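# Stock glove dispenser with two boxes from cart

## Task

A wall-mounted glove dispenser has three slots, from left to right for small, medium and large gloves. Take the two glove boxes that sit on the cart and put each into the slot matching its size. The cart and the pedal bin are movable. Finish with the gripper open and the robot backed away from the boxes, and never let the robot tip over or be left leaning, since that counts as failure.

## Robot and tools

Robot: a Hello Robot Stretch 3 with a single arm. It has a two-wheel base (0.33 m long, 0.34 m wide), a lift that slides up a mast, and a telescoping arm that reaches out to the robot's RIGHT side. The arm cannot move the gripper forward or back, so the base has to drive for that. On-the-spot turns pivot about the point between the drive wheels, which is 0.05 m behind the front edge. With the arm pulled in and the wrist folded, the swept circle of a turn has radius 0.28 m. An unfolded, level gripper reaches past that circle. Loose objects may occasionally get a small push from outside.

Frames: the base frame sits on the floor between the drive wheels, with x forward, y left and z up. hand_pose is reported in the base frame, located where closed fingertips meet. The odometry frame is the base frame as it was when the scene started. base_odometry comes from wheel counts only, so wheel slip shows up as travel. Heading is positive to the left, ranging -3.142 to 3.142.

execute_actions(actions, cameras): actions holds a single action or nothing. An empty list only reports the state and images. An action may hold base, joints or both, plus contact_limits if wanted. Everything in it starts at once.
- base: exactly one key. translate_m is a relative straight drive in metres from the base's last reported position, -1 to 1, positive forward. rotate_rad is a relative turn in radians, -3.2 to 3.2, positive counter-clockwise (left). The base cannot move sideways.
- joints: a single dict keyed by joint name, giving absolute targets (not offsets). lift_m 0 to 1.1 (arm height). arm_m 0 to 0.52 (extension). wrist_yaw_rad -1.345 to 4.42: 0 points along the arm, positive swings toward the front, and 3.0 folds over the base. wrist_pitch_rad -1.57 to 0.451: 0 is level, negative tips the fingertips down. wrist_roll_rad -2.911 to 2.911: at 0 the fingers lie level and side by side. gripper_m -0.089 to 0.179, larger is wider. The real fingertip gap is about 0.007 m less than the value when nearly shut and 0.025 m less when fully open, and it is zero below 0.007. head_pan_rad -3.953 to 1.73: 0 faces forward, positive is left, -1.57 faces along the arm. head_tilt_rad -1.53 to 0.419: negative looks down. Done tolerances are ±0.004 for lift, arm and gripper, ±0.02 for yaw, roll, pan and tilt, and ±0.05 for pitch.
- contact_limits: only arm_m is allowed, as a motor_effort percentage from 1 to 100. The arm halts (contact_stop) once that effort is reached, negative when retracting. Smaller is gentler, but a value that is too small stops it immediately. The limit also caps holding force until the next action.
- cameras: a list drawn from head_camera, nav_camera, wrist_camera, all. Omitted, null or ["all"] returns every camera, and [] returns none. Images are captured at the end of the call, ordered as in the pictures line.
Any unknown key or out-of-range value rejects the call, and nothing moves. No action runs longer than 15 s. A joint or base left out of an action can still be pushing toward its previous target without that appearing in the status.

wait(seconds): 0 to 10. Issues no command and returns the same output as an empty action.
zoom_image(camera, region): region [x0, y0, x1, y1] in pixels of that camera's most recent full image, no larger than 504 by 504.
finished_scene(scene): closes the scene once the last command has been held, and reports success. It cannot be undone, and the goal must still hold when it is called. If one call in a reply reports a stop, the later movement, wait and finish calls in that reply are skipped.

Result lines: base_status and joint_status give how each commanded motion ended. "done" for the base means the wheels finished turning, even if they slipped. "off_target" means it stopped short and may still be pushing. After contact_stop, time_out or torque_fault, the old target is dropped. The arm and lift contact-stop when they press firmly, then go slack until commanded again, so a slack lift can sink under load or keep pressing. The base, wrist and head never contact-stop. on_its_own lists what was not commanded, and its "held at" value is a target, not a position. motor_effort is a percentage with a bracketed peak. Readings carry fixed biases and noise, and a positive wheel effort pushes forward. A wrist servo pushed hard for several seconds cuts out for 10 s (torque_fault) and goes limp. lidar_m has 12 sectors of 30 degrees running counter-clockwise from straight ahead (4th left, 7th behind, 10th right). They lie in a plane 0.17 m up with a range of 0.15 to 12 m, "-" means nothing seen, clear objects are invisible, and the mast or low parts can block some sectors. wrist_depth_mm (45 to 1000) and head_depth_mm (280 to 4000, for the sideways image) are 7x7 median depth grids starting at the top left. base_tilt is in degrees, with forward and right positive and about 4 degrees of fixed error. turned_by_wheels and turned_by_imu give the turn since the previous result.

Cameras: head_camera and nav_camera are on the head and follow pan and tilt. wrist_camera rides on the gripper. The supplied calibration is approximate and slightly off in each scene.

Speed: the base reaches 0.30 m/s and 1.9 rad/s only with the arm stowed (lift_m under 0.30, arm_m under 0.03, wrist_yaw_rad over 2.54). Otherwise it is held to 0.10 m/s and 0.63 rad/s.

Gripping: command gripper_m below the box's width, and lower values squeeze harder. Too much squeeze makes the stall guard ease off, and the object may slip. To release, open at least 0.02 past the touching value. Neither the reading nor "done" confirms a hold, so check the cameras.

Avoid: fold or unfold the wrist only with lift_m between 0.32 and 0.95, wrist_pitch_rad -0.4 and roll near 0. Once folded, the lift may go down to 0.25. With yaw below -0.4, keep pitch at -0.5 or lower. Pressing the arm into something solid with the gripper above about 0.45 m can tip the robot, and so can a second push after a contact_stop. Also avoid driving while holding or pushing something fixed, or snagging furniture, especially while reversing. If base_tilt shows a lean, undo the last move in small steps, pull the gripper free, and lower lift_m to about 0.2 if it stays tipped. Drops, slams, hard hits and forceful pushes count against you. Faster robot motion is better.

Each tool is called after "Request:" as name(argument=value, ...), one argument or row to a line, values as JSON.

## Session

Request:
execute_actions(
  actions=[],
)

Scene clock: 0.00 s.
base_odometry: x=+0.000 y=+0.000 heading=+0.000 (m, m, rad; odometry frame)
turned_by_wheels: +0.000 (rad since the last result)
turned_by_imu: +0.000 (rad since the last result)
base_tilt: forward=-1.2 right=-2.1 (deg)
lidar_m: 1.94 1.74 1.78 1.68 1.58 1.32 1.54 2.55 2.60 1.65 1.56 1.59
head_depth_mm: 1831 2621 2717 2724 2678 2637 2536 / 1775 2617 2887 2868 2813 2765 2632 / 1623 2604 2684 2669 2646 2620 2499 / 1831 2481 2511 2476 2471 2455 1933 / 1830 2369 2401 2352 2319 2307 1841 / 1824 2284 2252 2234 2211 2188 2079 / 1833 1702 1699 1681 1658 1636 1614
base_status: not commanded
joint_positions: lift_m=+0.555 arm_m=+0.003 wrist_yaw_rad=+2.987 wrist_pitch_rad=-0.511 wrist_roll_rad=+0.018 gripper_m=+0.037 head_pan_rad=-0.016 head_tilt_rad=-0.020
joint_status: not commanded
motor_effort: left_wheel=+0 right_wheel=+0 lift_m=+23 arm_m=+0 wrist_yaw_rad=+0 wrist_pitch_rad=+6 wrist_roll_rad=+0 gripper_m=+0 head_pan_rad=+0 head_tilt_rad=+2 (%)
hand_pose: x=+0.0113 y=+0.0615 z=+0.5472 quat_wxyz=(+0.232, +0.702, +0.124, +0.662) (m; base frame)
wrist_depth_mm: - - - - - - - / - - - - - - - / - - - - - - - / - - - - 994 982 952 / 918 885 - 865 873 844 826 / 776 781 - 758 737 747 724 / 687 678 681 687 663 652 645
pictures: head_camera (sideways: a quarter turn clockwise sets it upright), nav_camera (sideways: a quarter turn counterclockwise sets it upright), wrist_camera
camera_calibration (this result's frames):
head_camera: T_world_to_cam=[[0.0395826, 0.0240519, -0.998927, 1.31277], [-0.0136636, 0.99963, 0.0235274, -0.0238991], [0.999123, 0.0127176, 0.0398966, -0.101695], [0, 0, 0, 1]] pos_world=[0.0493167, -0.00639106, 1.31598]
nav_camera: T_world_to_cam=[[0.0989874, -0.00123143, 0.995088, -1.26519], [-0.069611, -0.997558, 0.00569015, 0.0412003], [0.992651, -0.0698324, -0.0988314, 0.080117], [0, 0, 0, 1]] pos_world=[0.0485773, 0.0451365, 1.26665]
wrist_camera: T_world_to_cam=[[0.966487, -0.255366, -0.0262771, 0.0105264], [-0.197348, -0.673614, -0.712249, 0.447706], [0.164183, 0.693565, -0.701435, 0.514347], [0, 0, 0, 1]] pos_world=[-0.00626723, -0.0524641, 0.679935]
Images, in order (width x height): head_camera 896x504, nav_camera 672x504, wrist_camera 644x364.

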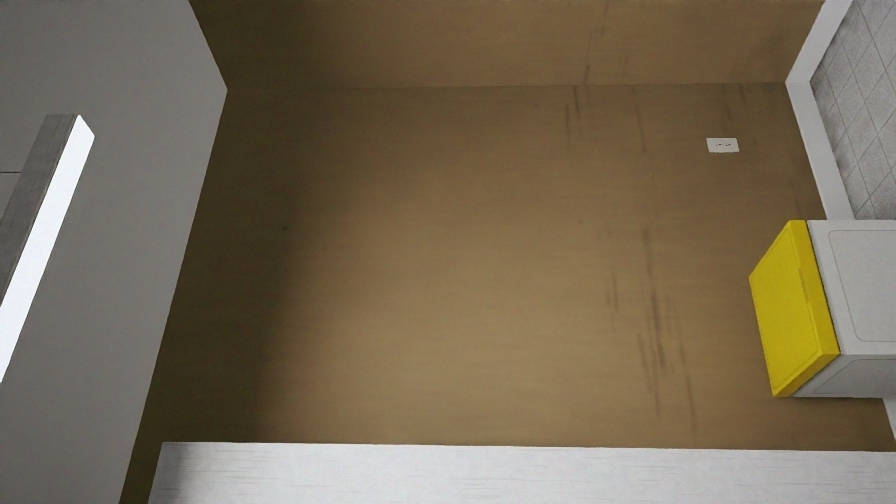

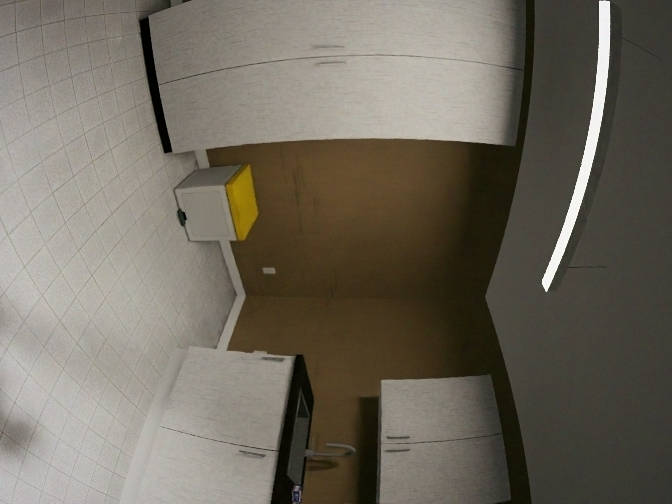

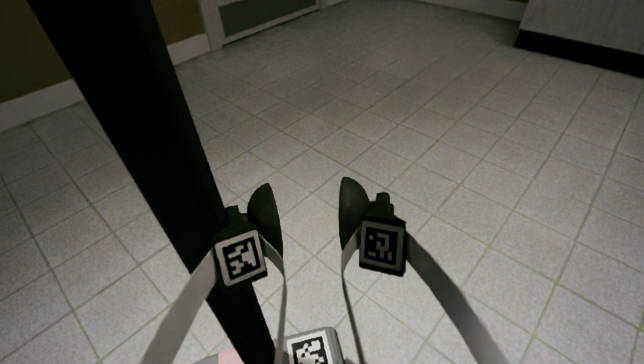

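Look behind.

Request:
execute_actions(
  actions=[
    {"joints":{"head_pan_rad":-3.14,"head_tilt_rad":-0.5}},
  ],
  cameras=["nav_camera","head_camera"],
)

Request:
execute_actions(
  actions=[
    {"joints":{"head_pan_rad":1.5}},
  ],
  cameras=["nav_camera"],
)

Scene clock: 4.50 s.
base_odometry: x=+0.000 y=+0.000 heading=+0.000 (m, m, rad; odometry frame)
turned_by_wheels: +0.000 (rad since the last result)
turned_by_imu: +0.000 (rad since the last result)
base_tilt: forward=-1.3 right=-2.2 (deg)
lidar_m: 1.93 1.74 1.78 1.67 1.58 1.32 1.54 2.55 2.60 1.66 1.56 1.59
head_depth_mm: 1826 1937 2023 1737 1831 1678 1411 / 2045 2148 2293 2416 2210 1739 1414 / 2324 2476 2626 2760 2240 1725 1415 / 2515 2700 2886 2987 2238 1731 1419 / 2408 2572 2748 2889 2245 1740 1424 / 2291 2447 2588 2741 2235 1752 1430 / 2192 2318 2470 2638 2256 1762 1427
base_status: not commanded
joint_positions: lift_m=+0.555 arm_m=+0.003 wrist_yaw_rad=+2.987 wrist_pitch_rad=-0.511 wrist_roll_rad=+0.018 gripper_m=+0.037 head_pan_rad=-3.133 head_tilt_rad=-0.494
joint_status: all done
motor_effort: left_wheel=+0(0) right_wheel=+0(0) lift_m=+23(23) arm_m=+0(1) wrist_yaw_rad=+0(1) wrist_pitch_rad=+5(6) wrist_roll_rad=+0(0) gripper_m=+0(0) head_pan_rad=-4(46) head_tilt_rad=-2(22) (%)
hand_pose: x=+0.0113 y=+0.0615 z=+0.5472 quat_wxyz=(+0.232, +0.702, +0.124, +0.662) (m; base frame)
wrist_depth_mm: - - - - - - - / - - - - - - - / - - - - - - - / - - - - 992 973 963 / 908 888 - 877 854 843 823 / 769 767 - 748 725 735 733 / 687 686 673 681 653 650 646
pictures: head_camera (sideways: a quarter turn clockwise sets it upright), nav_camera (sideways: a quarter turn counterclockwise sets it upright)
camera_calibration (this result's frames):
head_camera: T_world_to_cam=[[0.421267, -0.020967, -0.906694, 1.18977], [0.024571, -0.999102, 0.03452, -0.0384253], [-0.906604, -0.0368205, -0.420373, 0.50903], [0, 0, 0, 1]] pos_world=[-0.0387766, 0.00529787, 1.29407]
nav_camera: T_world_to_cam=[[-0.54224, -0.00515237, 0.840208, -1.05906], [0.0362121, 0.998909, 0.0294955, 0.00957388], [-0.839443, 0.0464194, -0.541461, 0.667347], [0, 0, 0, 1]] pos_world=[-0.0144122, -0.0459979, 1.25089]
Images, in order (width x height): head_camera 896x504, nav_camera 672x504.

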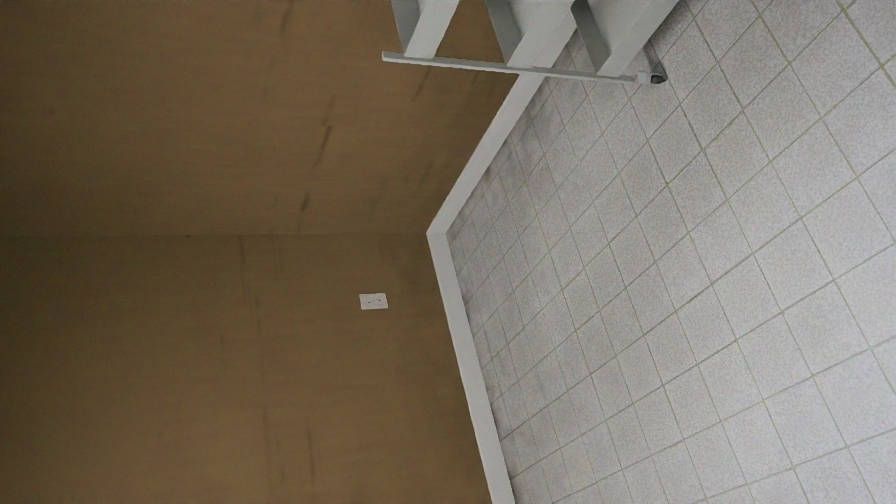

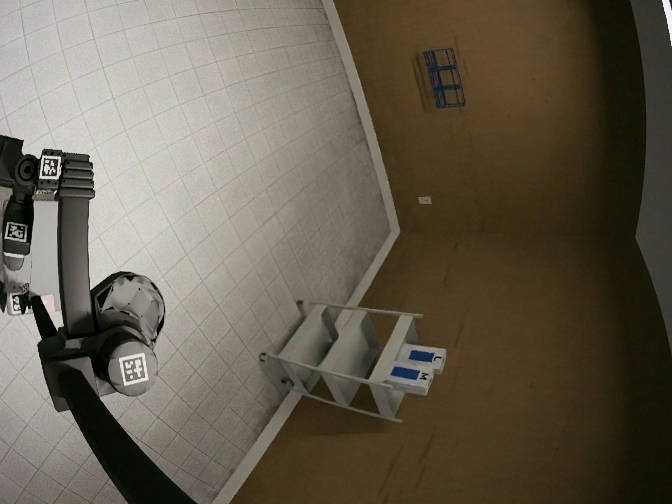

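Scene clock: 7.33 s.
base_odometry: x=+0.000 y=+0.000 heading=+0.000 (m, m, rad; odometry frame)
turned_by_wheels: +0.000 (rad since the last result)
turned_by_imu: +0.000 (rad since the last result)
base_tilt: forward=-1.2 right=-2.2 (deg)
lidar_m: 1.94 1.74 1.77 1.68 1.58 1.32 1.54 2.55 2.60 1.65 1.56 1.59
head_depth_mm: 2040 2239 2417 2637 2213 1717 1411 / 1869 2020 2194 2415 2220 1726 1413 / 1747 1885 2022 2201 2223 1727 1416 / 1633 1738 1877 2025 2121 1732 1424 / 1553 1636 1753 1871 2001 1740 1416 / 1474 1566 1654 1768 1890 1741 1421 / 1398 1474 1560 1654 1770 1752 1433
base_status: not commanded
joint_positions: lift_m=+0.555 arm_m=+0.003 wrist_yaw_rad=+2.987 wrist_pitch_rad=-0.511 wrist_roll_rad=+0.018 gripper_m=+0.037 head_pan_rad=+1.493 head_tilt_rad=-0.494
joint_status: all done
motor_effort: left_wheel=+0(0) right_wheel=+0(0) lift_m=+23(23) arm_m=+0(1) wrist_yaw_rad=+0(0) wrist_pitch_rad=+5(6) wrist_roll_rad=+0(0) gripper_m=+0(0) head_pan_rad=+4(47) head_tilt_rad=-2(2) (%)
hand_pose: x=+0.0113 y=+0.0615 z=+0.5472 quat_wxyz=(+0.232, +0.702, +0.124, +0.662) (m; base frame)
wrist_depth_mm: - - - - - - - / - - - - - - - / - - - - - - - / - - - - - 981 959 / 887 894 - 858 847 837 816 / 774 779 - 752 738 739 723 / 692 684 668 684 649 651 646
pictures: nav_camera (sideways: a quarter turn counterclockwise sets it upright)
camera_calibration (this result's frames):
nav_camera: T_world_to_cam=[[0.041909, 0.540642, 0.840208, -1.06263], [0.992001, -0.122736, 0.0294955, 0.00374354], [0.11907, 0.832251, -0.541462, 0.6615], [0, 0, 0, 1]] pos_world=[-0.0379449, 0.0244255, 1.25089]
Images, in order (width x height): nav_camera 672x504.

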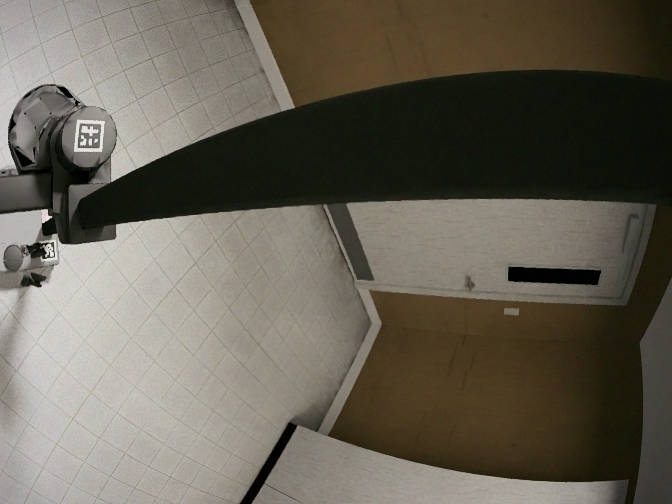

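Request:
execute_actions(
  actions=[
    {"base":{"rotate_rad":2.7},"joints":{"lift_m":0.27,"wrist_pitch_rad":-0.4,"head_pan_rad":0,"head_tilt_rad":-0.45}},
  ],
  cameras=["head_camera","nav_camera"],
)

Scene clock: 17.87 s.
base_odometry: x=+0.000 y=+0.000 heading=+2.700 (m, m, rad; odometry frame)
turned_by_wheels: +2.700 (rad since the last result)
turned_by_imu: +2.646 (rad since the last result)
base_tilt: forward=-1.3 right=-2.2 (deg)
lidar_m: 1.32 2.24 2.56 2.65 1.62 1.56 1.62 1.81 1.74 2.22 1.64 1.58
head_depth_mm: 1370 1443 1521 1619 1729 1756 1453 / 1442 1522 1620 1715 1834 1790 1463 / 1520 1613 1707 1717 1803 1733 1459 / 1614 1716 1804 1493 1809 1741 1464 / 1708 1824 1935 1802 1867 1761 1462 / 1820 1955 2115 2267 2283 1815 1476 / 1948 2114 2295 2485 2372 1825 1476
base_status: done
joint_positions: lift_m=+0.270 arm_m=+0.003 wrist_yaw_rad=+2.987 wrist_pitch_rad=-0.420 wrist_roll_rad=+0.018 gripper_m=+0.037 head_pan_rad=+0.007 head_tilt_rad=-0.458
joint_status: all done
motor_effort: left_wheel=-2(6) right_wheel=+2(12) lift_m=+20(27) arm_m=-1(0) wrist_yaw_rad=+0(1) wrist_pitch_rad=+10(10) wrist_roll_rad=+0(0) gripper_m=+0(0) head_pan_rad=-4(47) head_tilt_rad=+2(8) (%)
hand_pose: x=+0.0132 y=+0.0738 z=+0.2823 quat_wxyz=(+0.202, +0.707, +0.092, +0.672) (m; base frame)
wrist_depth_mm: - - - - - - - / - - - - - - - / 883 - 846 820 813 787 778 / 695 654 686 668 644 634 624 / 571 568 - 561 544 532 519 / 484 507 - - 453 454 449 / - - - - 404 396 391
pictures: head_camera (sideways: a quarter turn clockwise sets it upright), nav_camera (sideways: a quarter turn counterclockwise sets it upright)
camera_calibration (this result's frames):
head_camera: T_world_to_cam=[[-0.388108, 0.0219784, -0.921352, 1.21383], [-0.0239604, 0.999137, 0.033927, -0.0373588], [0.921302, 0.0352433, -0.387246, 0.454772], [0, 0, 0, 1]] pos_world=[0.0512199, -0.00537921, 1.29574]
nav_camera: T_world_to_cam=[[0.511458, 0.00393308, 0.859299, -1.09038], [-0.0391012, -0.998847, 0.027845, 0.0121808], [0.858418, -0.0478411, -0.510714, 0.616986], [0, 0, 0, 1]] pos_world=[0.0285301, 0.0459726, 1.25173]
Images, in order (width x height): head_camera 896x504, nav_camera 672x504.

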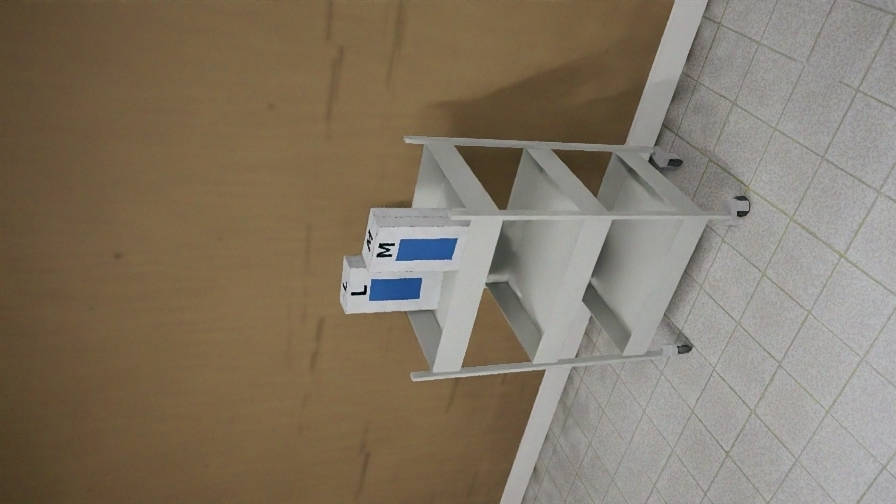

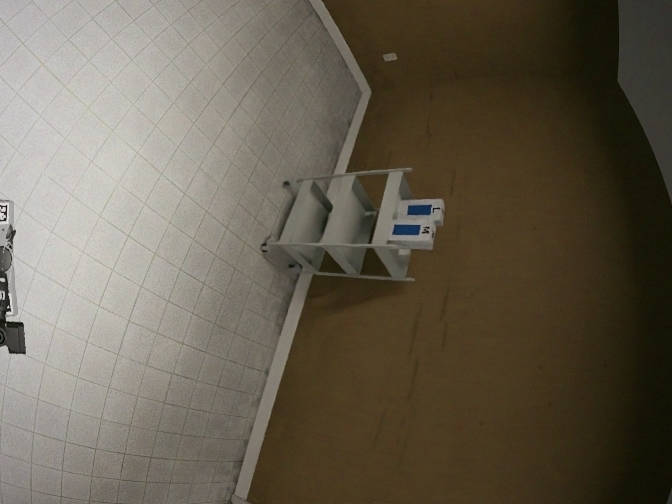

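Request:
execute_actions(
  actions=[
    {"base":{"rotate_rad":0.423}},
  ],
  cameras=[],
)

Request:
execute_actions(
  actions=[
    {"base":{"translate_m":0.918}},
  ],
  cameras=[],
)

Request:
execute_actions(
  actions=[
    {"base":{"rotate_rad":0.66},"joints":{"head_pan_rad":-1.57,"head_tilt_rad":-0.7}},
  ],
  cameras=[],
)

Request:
execute_actions(
  actions=[
    {"joints":{"lift_m":0.8}},
  ],
  cameras=[],
)

Request:
execute_actions(
  actions=[
    {"joints":{"wrist_yaw_rad":0.0,"gripper_m":0.179}},
  ],
  cameras=["head_camera"],
)

Scene clock: 38.97 s.
base_odometry: x=+0.000 y=+0.000 heading=+3.123 (m, m, rad; odometry frame)
turned_by_wheels: +0.423 (rad since the last result)
turned_by_imu: +0.414 (rad since the last result)
base_tilt: forward=-1.3 right=-2.2 (deg)
lidar_m: 1.48 2.55 2.59 1.68 1.56 1.58 1.94 1.74 1.77 1.70 1.58 1.32
head_depth_mm: 1761 1845 1933 1674 1785 1703 1454 / 1949 2056 2178 2274 2245 1790 1461 / 2179 2301 2465 2612 2338 1786 1460 / 2489 2658 2849 2988 2346 1807 1461 / 2459 2591 2749 2884 2363 1803 1465 / 2323 2470 2614 2764 2388 1823 1471 / 2217 2332 2467 2624 2388 1824 1480
base_status: done
joint_positions: lift_m=+0.270 arm_m=+0.003 wrist_yaw_rad=+2.987 wrist_pitch_rad=-0.420 wrist_roll_rad=+0.018 gripper_m=+0.037 head_pan_rad=+0.007 head_tilt_rad=-0.458
joint_status: not commanded
motor_effort: left_wheel=-1(8) right_wheel=+2(10) lift_m=+20(20) arm_m=-1(0) wrist_yaw_rad=+0(0) wrist_pitch_rad=+10(9) wrist_roll_rad=+0(0) gripper_m=+1(0) head_pan_rad=-4(4) head_tilt_rad=+3(3) (%)
hand_pose: x=+0.0132 y=+0.0738 z=+0.2823 quat_wxyz=(+0.202, +0.707, +0.092, +0.672) (m; base frame)
wrist_depth_mm: - - - - - - - / - - - - - - - / 873 - 839 815 797 780 766 / 708 662 682 657 642 635 625 / 577 568 - 563 541 531 516 / 489 505 - - 453 453 451 / - - - - 402 399 389
pictures: none
No camera images: the call's "cameras" was empty. Leave "cameras" out to get every camera's image.

Scene clock: 43.87 s.
base_odometry: x=-0.918 y=+0.017 heading=+3.123 (m, m, rad; odometry frame)
turned_by_wheels: +0.000 (rad since the last result)
turned_by_imu: +0.002 (rad since the last result)
base_tilt: forward=-1.3 right=-2.2 (deg)
lidar_m: 1.35 1.81 1.84 2.35 2.10 2.13 2.66 2.49 1.66 1.12 0.60 0.62
head_depth_mm: 1156 1210 1268 1339 1408 1490 1460 / 1286 1353 1421 1503 1598 1668 1462 / 1441 1529 1630 1722 1858 1798 1465 / 1648 1749 1890 2035 2152 1798 1465 / 1747 1839 1949 2084 2184 1806 1467 / 1664 1744 1825 1971 2076 1820 1465 / 1576 1662 1740 1853 1961 1827 1474
base_status: done
joint_positions: lift_m=+0.270 arm_m=+0.003 wrist_yaw_rad=+2.987 wrist_pitch_rad=-0.420 wrist_roll_rad=+0.018 gripper_m=+0.037 head_pan_rad=+0.007 head_tilt_rad=-0.457
joint_status: not commanded
motor_effort: left_wheel=-2(4) right_wheel=+2(10) lift_m=+20(21) arm_m=-1(0) wrist_yaw_rad=+0(0) wrist_pitch_rad=+9(9) wrist_roll_rad=+0(0) gripper_m=+0(0) head_pan_rad=-4(4) head_tilt_rad=+3(3) (%)
hand_pose: x=+0.0132 y=+0.0738 z=+0.2824 quat_wxyz=(+0.201, +0.707, +0.092, +0.672) (m; base frame)
wrist_depth_mm: - - - - - - - / - - - - - - - / 894 - 850 822 804 780 765 / 703 660 681 659 647 629 619 / 572 568 - 568 555 530 519 / 486 496 - - 455 453 447 / - - - - 404 398 394
pictures: none
No camera images: the call's "cameras" was empty. Leave "cameras" out to get every camera's image.

Scene clock: 45.40 s.
base_odometry: x=-0.918 y=+0.017 heading=-2.501 (m, m, rad; odometry frame)
turned_by_wheels: +0.660 (rad since the last result)
turned_by_imu: +0.646 (rad since the last result)
base_tilt: forward=-1.3 right=-2.2 (deg)
lidar_m: 1.81 1.90 2.65 2.10 2.20 2.55 2.49 1.44 1.07 0.60 0.64 1.52
head_depth_mm: 867 951 1055 1189 1355 1440 1240 / 869 957 1068 1196 1347 1452 1244 / 876 967 1072 1001 883 1036 1176 / 885 970 1067 782 859 1062 1195 / 891 984 1078 986 917 1071 1203 / 897 993 915 967 951 1103 1198 / 902 1002 1103 1215 919 1379 1257
base_status: done
joint_positions: lift_m=+0.270 arm_m=+0.003 wrist_yaw_rad=+2.987 wrist_pitch_rad=-0.420 wrist_roll_rad=+0.018 gripper_m=+0.037 head_pan_rad=-1.563 head_tilt_rad=-0.692
joint_status: all done
motor_effort: left_wheel=-2(7) right_wheel=+2(10) lift_m=+21(21) arm_m=+0(1) wrist_yaw_rad=-1(1) wrist_pitch_rad=+9(9) wrist_roll_rad=+0(0) gripper_m=+1(0) head_pan_rad=-4(46) head_tilt_rad=-3(16) (%)
hand_pose: x=+0.0132 y=+0.0738 z=+0.2824 quat_wxyz=(+0.201, +0.707, +0.092, +0.672) (m; base frame)
wrist_depth_mm: - - - - - - - / - - - - - - 998 / 890 - 841 826 810 789 765 / 686 661 678 657 647 628 620 / 573 560 - 561 542 527 523 / 485 498 - - 456 453 446 / - - - - 405 397 393
pictures: none
No camera images: the call's "cameras" was empty. Leave "cameras" out to get every camera's image.

Scene clock: 51.07 s.
base_odometry: x=-0.918 y=+0.017 heading=-2.501 (m, m, rad; odometry frame)
turned_by_wheels: +0.000 (rad since the last result)
turned_by_imu: +0.000 (rad since the last result)
base_tilt: forward=-1.3 right=-2.2 (deg)
lidar_m: 1.81 1.90 2.65 2.10 2.19 2.56 2.49 1.44 1.07 0.60 0.64 1.52
head_depth_mm: 867 954 1057 1187 1359 1447 1276 / 871 959 1064 1196 1351 1438 1246 / 879 966 1068 998 883 1035 1175 / 883 977 1070 787 857 1063 1180 / 892 983 1078 984 916 1071 1199 / 896 992 911 969 948 1103 1200 / 902 999 1101 1216 920 1401 1258
base_status: not commanded
joint_positions: lift_m=+0.800 arm_m=+0.003 wrist_yaw_rad=+2.987 wrist_pitch_rad=-0.420 wrist_roll_rad=+0.018 gripper_m=+0.037 head_pan_rad=-1.563 head_tilt_rad=-0.692
joint_status: all done
motor_effort: left_wheel=-2(2) right_wheel=+2(2) lift_m=+25(28) arm_m=-1(1) wrist_yaw_rad=+0(0) wrist_pitch_rad=+9(9) wrist_roll_rad=+0(0) gripper_m=+0(0) head_pan_rad=-4(5) head_tilt_rad=-3(3) (%)
hand_pose: x=+0.0132 y=+0.0739 z=+0.8122 quat_wxyz=(+0.201, +0.707, +0.092, +0.672) (m; base frame)
wrist_depth_mm: - - - - - - - / - - - - - - - / - - - - - - - / - - - - - - - / - - - - - - - / - - - - - - - / - 983 977 952 961 932 921
pictures: none
No camera images: the call's "cameras" was empty. Leave "cameras" out to get every camera's image.

Scene clock: 53.57 s.
base_odometry: x=-0.918 y=+0.017 heading=-2.501 (m, m, rad; odometry frame)
turned_by_wheels: +0.000 (rad since the last result)
turned_by_imu: +0.000 (rad since the last result)
base_tilt: forward=-1.2 right=-2.2 (deg)
lidar_m: 1.81 1.90 2.66 2.10 2.20 2.55 2.49 1.44 1.07 0.60 0.64 1.51
head_depth_mm: 867 949 1055 1184 1357 1455 1290 / 873 955 1067 1193 1350 1453 1266 / 877 963 1072 1001 881 1010 - / 884 973 1065 786 856 1057 1198 / 887 984 1084 986 915 1071 1198 / 899 990 913 968 949 1100 1205 / 905 998 1098 1209 921 1400 1261
base_status: not commanded
joint_positions: lift_m=+0.800 arm_m=+0.003 wrist_yaw_rad=+0.002 wrist_pitch_rad=-0.420 wrist_roll_rad=+0.018 gripper_m=+0.179 head_pan_rad=-1.563 head_tilt_rad=-0.692
joint_status: all done
motor_effort: left_wheel=-2(1) right_wheel=+2(2) lift_m=+25(26) arm_m=-1(1) wrist_yaw_rad=-1(2) wrist_pitch_rad=+9(9) wrist_roll_rad=+0(0) gripper_m=+1(83) head_pan_rad=-4(5) head_tilt_rad=-3(3) (%)
hand_pose: x=-0.0211 y=-0.3718 z=+0.8122 quat_wxyz=(+0.686, +0.147, -0.697, -0.148) (m; base frame)
wrist_depth_mm: 733 528 404 756 775 778 784 / 800 583 458 693 853 854 870 / 487 575 437 439 958 977 976 / 461 819 827 849 - - - / - 754 741 744 - - - / - 675 635 900 - - - / 981 950 859 859 952 949 943
pictures: head_camera (sideways: a quarter turn clockwise sets it upright)
camera_calibration (this result's frames):
head_camera: T_world_to_cam=[[0.020032, 0.591281, -0.806217, 1.06118], [0.999181, 0.0165197, 0.0369421, -0.0475145], [0.0351616, -0.806297, -0.590465, 0.724596], [0, 0, 0, 1]] pos_world=[0.000739949, -0.0424332, 1.28515]
Images, in order (width x height): head_camera 896x504.

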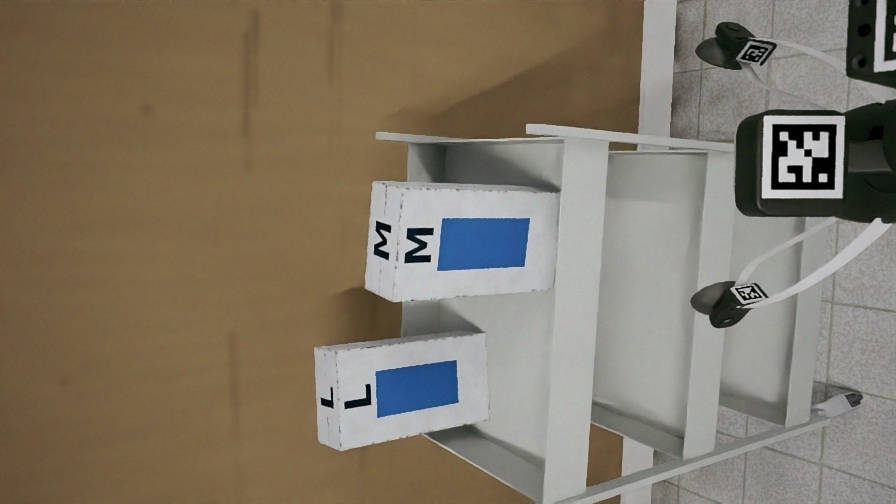

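Request:
execute_actions(
  actions=[
    {"base":{"translate_m":0.038},"joints":{"wrist_pitch_rad":0.04,"wrist_roll_rad":0.0,"lift_m":0.73}},
  ],
  cameras=[],
)

Request:
execute_actions(
  actions=[
    {"joints":{"arm_m":0.25}},
  ],
  cameras=["head_camera","wrist_camera"],
)

Scene clock: 62.70 s.
base_odometry: x=-0.948 y=-0.005 heading=-2.501 (m, m, rad; odometry frame)
turned_by_wheels: +0.000 (rad since the last result)
turned_by_imu: +0.000 (rad since the last result)
base_tilt: forward=-1.4 right=-2.1 (deg)
lidar_m: 1.78 1.86 2.60 2.10 2.19 2.59 2.53 1.44 1.07 0.61 0.64 1.52
head_depth_mm: 863 949 1054 1186 1357 1418 1247 / 872 965 1068 1150 908 1383 1230 / 878 967 1057 780 859 1060 - / 885 977 1077 813 858 1062 1193 / 890 984 1059 980 917 1082 1202 / 901 990 1052 977 950 1071 1208 / 902 999 1119 1258 1367 1439 1259
base_status: done
joint_positions: lift_m=+0.730 arm_m=+0.003 wrist_yaw_rad=+0.001 wrist_pitch_rad=+0.017 wrist_roll_rad=+0.006 gripper_m=+0.179 head_pan_rad=-1.563 head_tilt_rad=-0.692
joint_status: all done
motor_effort: left_wheel=-2(3) right_wheel=+3(7) lift_m=+20(20) arm_m=+0(1) wrist_yaw_rad=-1(1) wrist_pitch_rad=+11(11) wrist_roll_rad=-3(4) gripper_m=+0(1) head_pan_rad=-4(4) head_tilt_rad=-3(3) (%)
hand_pose: x=-0.0211 y=-0.4043 z=+0.8490 quat_wxyz=(+0.705, -0.005, -0.709, +0.006) (m; base frame)
wrist_depth_mm: 756 749 748 760 763 774 770 / 775 788 785 791 795 802 806 / 814 800 597 449 824 817 833 / 833 838 606 463 874 859 878 / 862 618 621 478 888 891 903 / - 421 425 420 917 929 955 / 942 951 779 761 948 970 981
pictures: none
No camera images: the call's "cameras" was empty. Leave "cameras" out to get every camera's image.

Scene clock: 65.73 s.
base_odometry: x=-0.948 y=-0.005 heading=-2.501 (m, m, rad; odometry frame)
turned_by_wheels: +0.000 (rad since the last result)
turned_by_imu: +0.000 (rad since the last result)
base_tilt: forward=-1.3 right=-2.1 (deg)
lidar_m: 1.78 1.85 2.60 2.10 2.19 2.59 2.52 1.44 1.07 0.61 0.64 1.52
head_depth_mm: 865 950 1052 1185 1307 - 1220 / 871 960 1069 1132 - 1353 1216 / 878 968 1056 773 - 1095 1173 / 882 974 1074 801 854 1069 1193 / 889 986 1056 980 919 1071 1205 / 897 988 1052 980 948 1072 1201 / 905 999 1119 1255 1368 1442 1260
base_status: not commanded
joint_positions: lift_m=+0.730 arm_m=+0.250 wrist_yaw_rad=+0.000 wrist_pitch_rad=+0.018 wrist_roll_rad=+0.006 gripper_m=+0.179 head_pan_rad=-1.563 head_tilt_rad=-0.692
joint_status: all done
motor_effort: left_wheel=-2(2) right_wheel=+2(2) lift_m=+20(21) arm_m=+3(4) wrist_yaw_rad=+0(1) wrist_pitch_rad=+11(11) wrist_roll_rad=-3(3) gripper_m=+1(0) head_pan_rad=-4(4) head_tilt_rad=-3(3) (%)
hand_pose: x=-0.0214 y=-0.6513 z=+0.8493 quat_wxyz=(+0.705, -0.006, -0.709, +0.006) (m; base frame)
wrist_depth_mm: 512 516 522 525 531 529 525 / 531 538 535 538 548 548 552 / 331 333 197 191 572 573 577 / 334 342 203 199 592 588 600 / 348 361 213 206 604 623 621 / - 374 222 216 472 648 651 / 360 374 233 225 330 676 678
pictures: head_camera (sideways: a quarter turn clockwise sets it upright), wrist_camera
camera_calibration (this result's frames):
head_camera: T_world_to_cam=[[0.0201373, 0.591277, -0.806217, 1.06118], [0.999184, 0.0163419, 0.0369421, -0.0475145], [0.0350181, -0.806303, -0.590465, 0.724597], [0, 0, 0, 1]] pos_world=[0.000732397, -0.0424322, 1.28515]
wrist_camera: T_world_to_cam=[[-0.995134, 0.0759511, -0.0627659, 0.0728563], [0.0794216, 0.24132, -0.96719, 0.994626], [-0.0583124, -0.967469, -0.246178, -0.247268], [0, 0, 0, 1]] pos_world=[-0.0209117, -0.48478, 0.905693]
Images, in order (width x height): head_camera 896x504, wrist_camera 644x364.

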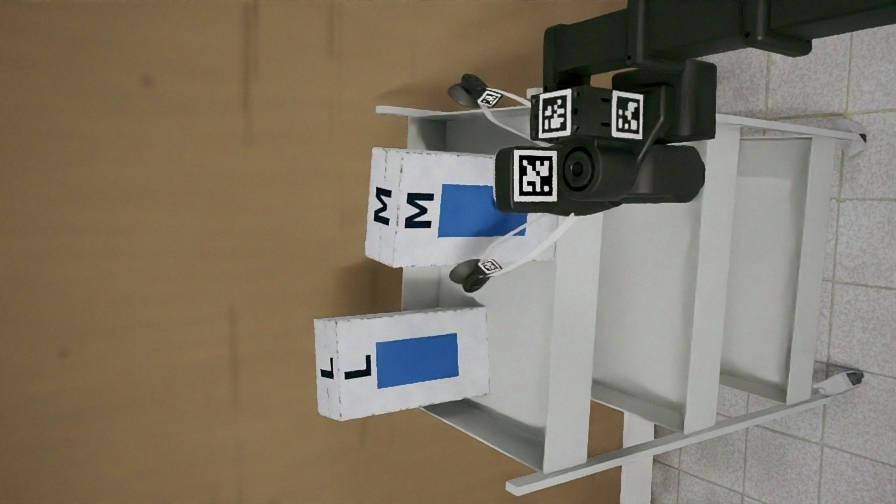

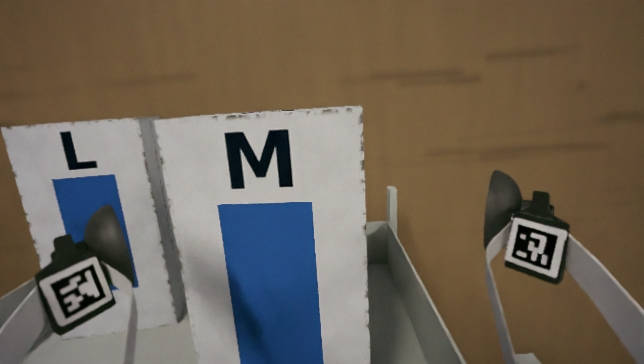

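Request:
execute_actions(
  actions=[
    {"base":{"translate_m":0.027},"joints":{"lift_m":0.75}},
  ],
  cameras=[],
)

Request:
execute_actions(
  actions=[
    {"joints":{"arm_m":0.325}},
  ],
  cameras=["head_camera","wrist_camera"],
)

Scene clock: 70.70 s.
base_odometry: x=-0.970 y=-0.022 heading=-2.501 (m, m, rad; odometry frame)
turned_by_wheels: +0.000 (rad since the last result)
turned_by_imu: +0.000 (rad since the last result)
base_tilt: forward=-1.3 right=-2.2 (deg)
lidar_m: 1.75 1.83 2.56 2.10 2.19 2.62 2.55 1.44 1.08 0.61 0.65 1.52
head_depth_mm: 866 950 1054 1190 1290 - 1216 / 874 958 1064 1032 - 1087 1193 / 879 970 1062 764 - 1038 1189 / 885 976 1081 970 856 1066 1199 / 893 985 1042 964 920 1063 1199 / 899 992 1072 1004 951 1071 1208 / 908 1000 1120 1263 1431 1475 1258
base_status: done
joint_positions: lift_m=+0.750 arm_m=+0.250 wrist_yaw_rad=+0.000 wrist_pitch_rad=+0.018 wrist_roll_rad=+0.006 gripper_m=+0.179 head_pan_rad=-1.563 head_tilt_rad=-0.692
joint_status: all done
motor_effort: left_wheel=-2(3) right_wheel=+2(8) lift_m=+25(29) arm_m=+2(2) wrist_yaw_rad=+0(0) wrist_pitch_rad=+10(10) wrist_roll_rad=-2(3) gripper_m=+1(0) head_pan_rad=-4(4) head_tilt_rad=-2(3) (%)
hand_pose: x=-0.0214 y=-0.6513 z=+0.8690 quat_wxyz=(+0.705, -0.006, -0.709, +0.006) (m; base frame)
wrist_depth_mm: 516 519 527 523 530 534 538 / 531 540 546 544 543 550 555 / 549 551 555 559 569 572 569 / 339 345 209 202 584 594 595 / 590 357 217 210 477 619 629 / - 373 229 220 348 649 655 / 371 379 359 229 311 664 675
pictures: none
No camera images: the call's "cameras" was empty. Leave "cameras" out to get every camera's image.

Scene clock: 72.43 s.
base_odometry: x=-0.970 y=-0.022 heading=-2.501 (m, m, rad; odometry frame)
turned_by_wheels: +0.000 (rad since the last result)
turned_by_imu: +0.000 (rad since the last result)
base_tilt: forward=-1.3 right=-2.1 (deg)
lidar_m: 1.75 1.83 2.56 2.10 2.20 2.62 2.55 1.45 1.07 0.61 0.65 1.52
head_depth_mm: 865 953 1056 1164 - 1419 1241 / 873 961 1063 1084 - 1058 1186 / 874 970 1062 750 1115 1058 1192 / 886 975 1087 977 873 1064 1198 / 890 984 1039 963 918 1069 1199 / 900 1000 1070 1001 950 1072 1203 / 902 999 1119 1266 1429 1469 1256
base_status: not commanded
joint_positions: lift_m=+0.750 arm_m=+0.325 wrist_yaw_rad=+0.000 wrist_pitch_rad=+0.018 wrist_roll_rad=+0.006 gripper_m=+0.179 head_pan_rad=-1.563 head_tilt_rad=-0.692
joint_status: all done
motor_effort: left_wheel=-2(2) right_wheel=+2(2) lift_m=+25(26) arm_m=+2(2) wrist_yaw_rad=+0(0) wrist_pitch_rad=+10(10) wrist_roll_rad=-3(3) gripper_m=+1(1) head_pan_rad=-3(4) head_tilt_rad=-3(3) (%)
hand_pose: x=-0.0214 y=-0.7263 z=+0.8690 quat_wxyz=(+0.705, -0.006, -0.709, +0.006) (m; base frame)
wrist_depth_mm: 443 451 444 453 454 459 461 / 459 464 464 467 476 478 477 / 479 480 479 488 486 491 496 / 261 268 130 126 122 508 521 / 270 276 133 129 126 324 539 / - 293 139 135 131 556 564 / 293 299 145 141 137 581 593
pictures: head_camera (sideways: a quarter turn clockwise sets it upright), wrist_camera
camera_calibration (this result's frames):
head_camera: T_world_to_cam=[[0.0201372, 0.591277, -0.806217, 1.06118], [0.999184, 0.016342, 0.0369421, -0.0475145], [0.0350182, -0.806303, -0.590465, 0.724597], [0, 0, 0, 1]] pos_world=[0.000732402, -0.0424322, 1.28515]
wrist_camera: T_world_to_cam=[[-0.995134, 0.0759511, -0.0627661, 0.0797909], [0.0794215, 0.241317, -0.967191, 1.0318], [-0.0583127, -0.96747, -0.246175, -0.314974], [0, 0, 0, 1]] pos_world=[-0.0209117, -0.55978, 0.925419]
Images, in order (width x height): head_camera 896x504, wrist_camera 644x364.

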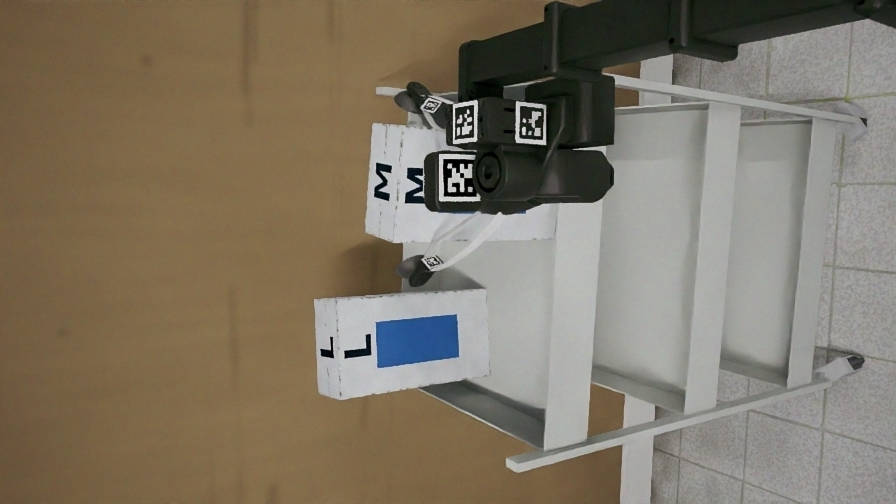

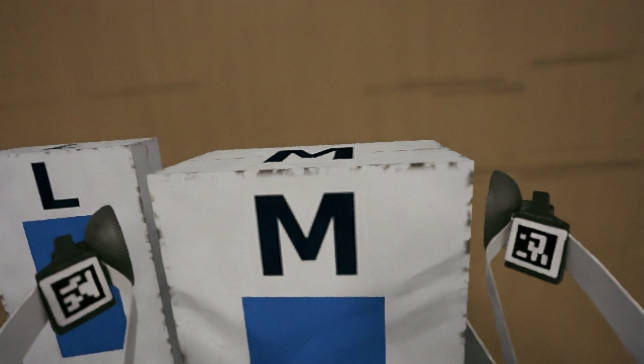

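Request:
execute_actions(
  actions=[
    {"joints":{"gripper_m":0.055}},
  ],
  cameras=[],
)

Request:
execute_actions(
  actions=[
    {"joints":{"lift_m":0.86,"wrist_pitch_rad":0.13}},
  ],
  cameras=["wrist_camera"],
)

Request:
execute_actions(
  actions=[
    {"joints":{"arm_m":0.0,"head_pan_rad":-0.3,"head_tilt_rad":-0.4}},
  ],
  cameras=["nav_camera","head_camera"],
)

Scene clock: 79.67 s.
base_odometry: x=-0.970 y=-0.022 heading=-2.501 (m, m, rad; odometry frame)
turned_by_wheels: +0.000 (rad since the last result)
turned_by_imu: +0.000 (rad since the last result)
base_tilt: forward=-1.2 right=-2.3 (deg)
lidar_m: 1.75 1.83 2.56 2.10 2.19 2.61 2.54 1.44 1.07 0.61 0.65 1.52
head_depth_mm: 867 952 1057 1171 - 1411 1242 / 873 962 1069 1044 - 1061 1186 / 882 970 1064 749 1119 1063 1190 / 886 974 1084 1010 867 1067 1200 / 892 985 1043 963 918 1071 1201 / 896 993 1072 1005 949 1077 1205 / 905 1002 1113 1261 1424 1472 1263
base_status: not commanded
joint_positions: lift_m=+0.750 arm_m=+0.325 wrist_yaw_rad=-0.004 wrist_pitch_rad=+0.018 wrist_roll_rad=+0.006 gripper_m=+0.056 head_pan_rad=-1.563 head_tilt_rad=-0.692
joint_status: all done
motor_effort: left_wheel=-2(2) right_wheel=+4(4) lift_m=+26(26) arm_m=+2(2) wrist_yaw_rad=+3(2) wrist_pitch_rad=+10(11) wrist_roll_rad=-3(3) gripper_m=-28(99) head_pan_rad=-4(4) head_tilt_rad=-3(3) (%)
hand_pose: x=-0.0224 y=-0.7263 z=+0.8690 quat_wxyz=(+0.705, -0.007, -0.709, +0.005) (m; base frame)
wrist_depth_mm: 443 447 450 450 459 456 465 / 463 463 465 468 472 472 483 / 472 476 484 481 485 493 498 / 263 266 130 127 123 508 521 / 270 273 135 131 128 534 541 / 280 284 140 136 133 560 566 / 286 300 146 142 139 578 587
pictures: none
No camera images: the call's "cameras" was empty. Leave "cameras" out to get every camera's image.

Scene clock: 81.50 s.
base_odometry: x=-0.970 y=-0.022 heading=-2.501 (m, m, rad; odometry frame)
turned_by_wheels: +0.000 (rad since the last result)
turned_by_imu: +0.000 (rad since the last result)
base_tilt: forward=-1.3 right=-2.1 (deg)
lidar_m: 1.75 1.83 2.55 2.10 2.19 2.61 2.55 1.44 1.07 0.61 0.64 1.52
head_depth_mm: 865 954 1038 - 1374 1443 1237 / 872 958 1017 - 907 1061 1192 / 877 968 693 - 909 1056 1188 / 882 977 1042 1006 915 1063 1197 / 890 979 1040 963 917 1069 1201 / 897 993 1073 1002 949 1076 1206 / 905 998 1114 1268 1431 1472 1259
base_status: not commanded
joint_positions: lift_m=+0.860 arm_m=+0.325 wrist_yaw_rad=-0.001 wrist_pitch_rad=+0.060 wrist_roll_rad=+0.006 gripper_m=+0.066 head_pan_rad=-1.563 head_tilt_rad=-0.692
joint_status: wrist_pitch_rad off_target (ended at +0.060, target +0.130); the others done
on_its_own: gripper_m is held at +0.065, not at your +0.055, by its stall guard, which is still easing
motor_effort: left_wheel=-2(2) right_wheel=+3(4) lift_m=+29(33) arm_m=+2(2) wrist_yaw_rad=+1(3) wrist_pitch_rad=+32(37) wrist_roll_rad=-3(3) gripper_m=-25(28) head_pan_rad=-4(4) head_tilt_rad=-3(3) (%)
hand_pose: x=-0.0217 y=-0.7269 z=+0.9897 quat_wxyz=(+0.705, -0.021, -0.708, +0.021) (m; base frame)
wrist_depth_mm: 450 452 455 457 459 468 468 / 465 468 471 473 474 483 486 / 484 484 487 488 489 494 493 / 493 491 132 128 124 511 516 / 510 507 134 131 128 526 527 / 311 - 139 136 133 550 551 / 282 293 144 140 137 561 576
pictures: wrist_camera
camera_calibration (this result's frames):
wrist_camera: T_world_to_cam=[[-0.995059, 0.0743775, -0.0657697, 0.0889506], [0.0795148, 0.200297, -0.976503, 1.12807], [-0.0594564, -0.976908, -0.205222, -0.333292], [0, 0, 0, 1]] pos_world=[-0.0210035, -0.558161, 1.03901]
Images, in order (width x height): wrist_camera 644x364.

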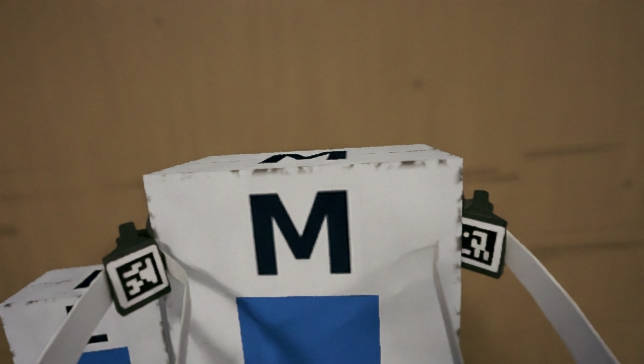

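Scene clock: 85.10 s.
base_odometry: x=-0.970 y=-0.022 heading=-2.501 (m, m, rad; odometry frame)
turned_by_wheels: +0.000 (rad since the last result)
turned_by_imu: +0.000 (rad since the last result)
base_tilt: forward=-1.3 right=-2.3 (deg)
lidar_m: 1.75 1.83 2.55 2.10 2.20 2.62 2.55 1.45 1.07 0.61 0.65 1.52
head_depth_mm: 1647 1732 1839 1942 2058 1892 1522 / 1606 1709 1809 1936 2064 1905 1518 / 1572 1662 1777 1867 2015 1922 1523 / 1546 1628 1711 1841 1949 1914 1531 / 1517 1599 1681 1790 1886 1913 1533 / 1484 1556 1651 1738 1844 1908 1526 / 1448 1530 1617 1696 1792 1858 1537
base_status: not commanded
joint_positions: lift_m=+0.860 arm_m=+0.003 wrist_yaw_rad=+0.000 wrist_pitch_rad=+0.060 wrist_roll_rad=+0.006 gripper_m=+0.080 head_pan_rad=-0.307 head_tilt_rad=-0.409
joint_status: all done
joint sent to its limit — the command would take arm_m past its lower limit, so that joint was sent only as far as its limit.
on_its_own: gripper_m is held at +0.079, not at your +0.055, by its stall guard, which is not easing now; wrist_pitch_rad is at rest, and its effort (+33) is outside its rest range (-20 to +32)
motor_effort: left_wheel=-2(2) right_wheel=+3(3) lift_m=+28(28) arm_m=-3(4) wrist_yaw_rad=+1(0) wrist_pitch_rad=+33(33) wrist_roll_rad=-2(2) gripper_m=-20(24) head_pan_rad=+4(46) head_tilt_rad=+3(19) (%)
hand_pose: x=-0.0215 y=-0.4051 z=+0.9897 quat_wxyz=(+0.705, -0.021, -0.708, +0.021) (m; base frame)
wrist_depth_mm: 751 757 757 774 789 791 786 / 781 785 786 782 798 814 814 / 803 811 815 824 816 830 839 / 824 830 131 128 125 860 866 / 852 848 135 131 128 879 888 / 884 - 139 136 133 921 932 / 917 591 144 140 137 960 943
pictures: head_camera (sideways: a quarter turn clockwise sets it upright), nav_camera (sideways: a quarter turn counterclockwise sets it upright)
camera_calibration (this result's frames):
head_camera: T_world_to_cam=[[-0.319082, 0.12709, -0.939167, 1.23666], [0.284329, 0.958157, 0.0330586, -0.0381109], [0.904071, -0.256484, -0.341865, 0.395819], [0, 0, 0, 1]] pos_world=[0.0475839, -0.0191294, 1.29801]
nav_camera: T_world_to_cam=[[0.447146, -0.141424, 0.88321, -1.12118], [-0.347015, -0.937511, 0.0255661, 0.0170243], [0.824403, -0.317919, -0.46828, 0.56198], [0, 0, 0, 1]] pos_world=[0.0439391, 0.0360637, 1.25296]
Images, in order (width x height): head_camera 896x504, nav_camera 672x504.

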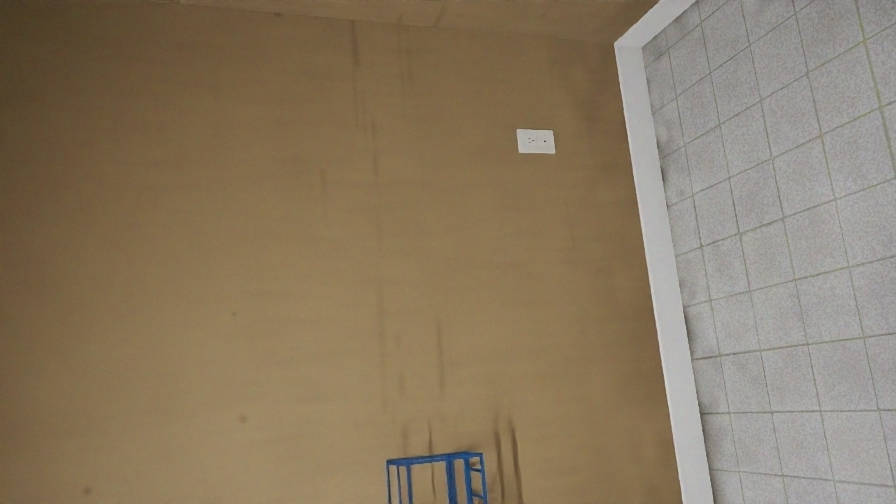

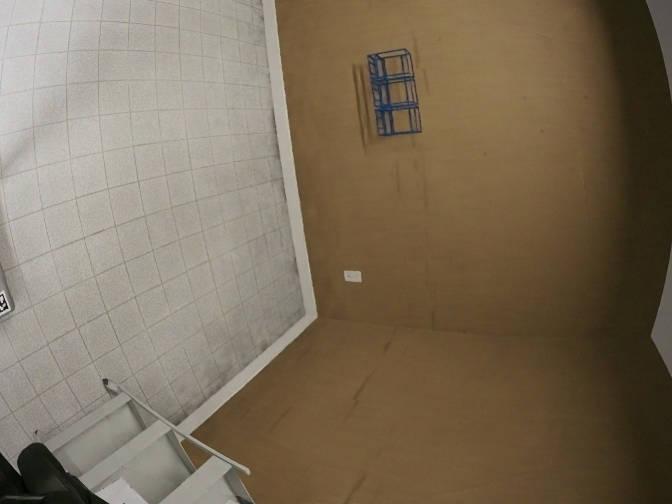

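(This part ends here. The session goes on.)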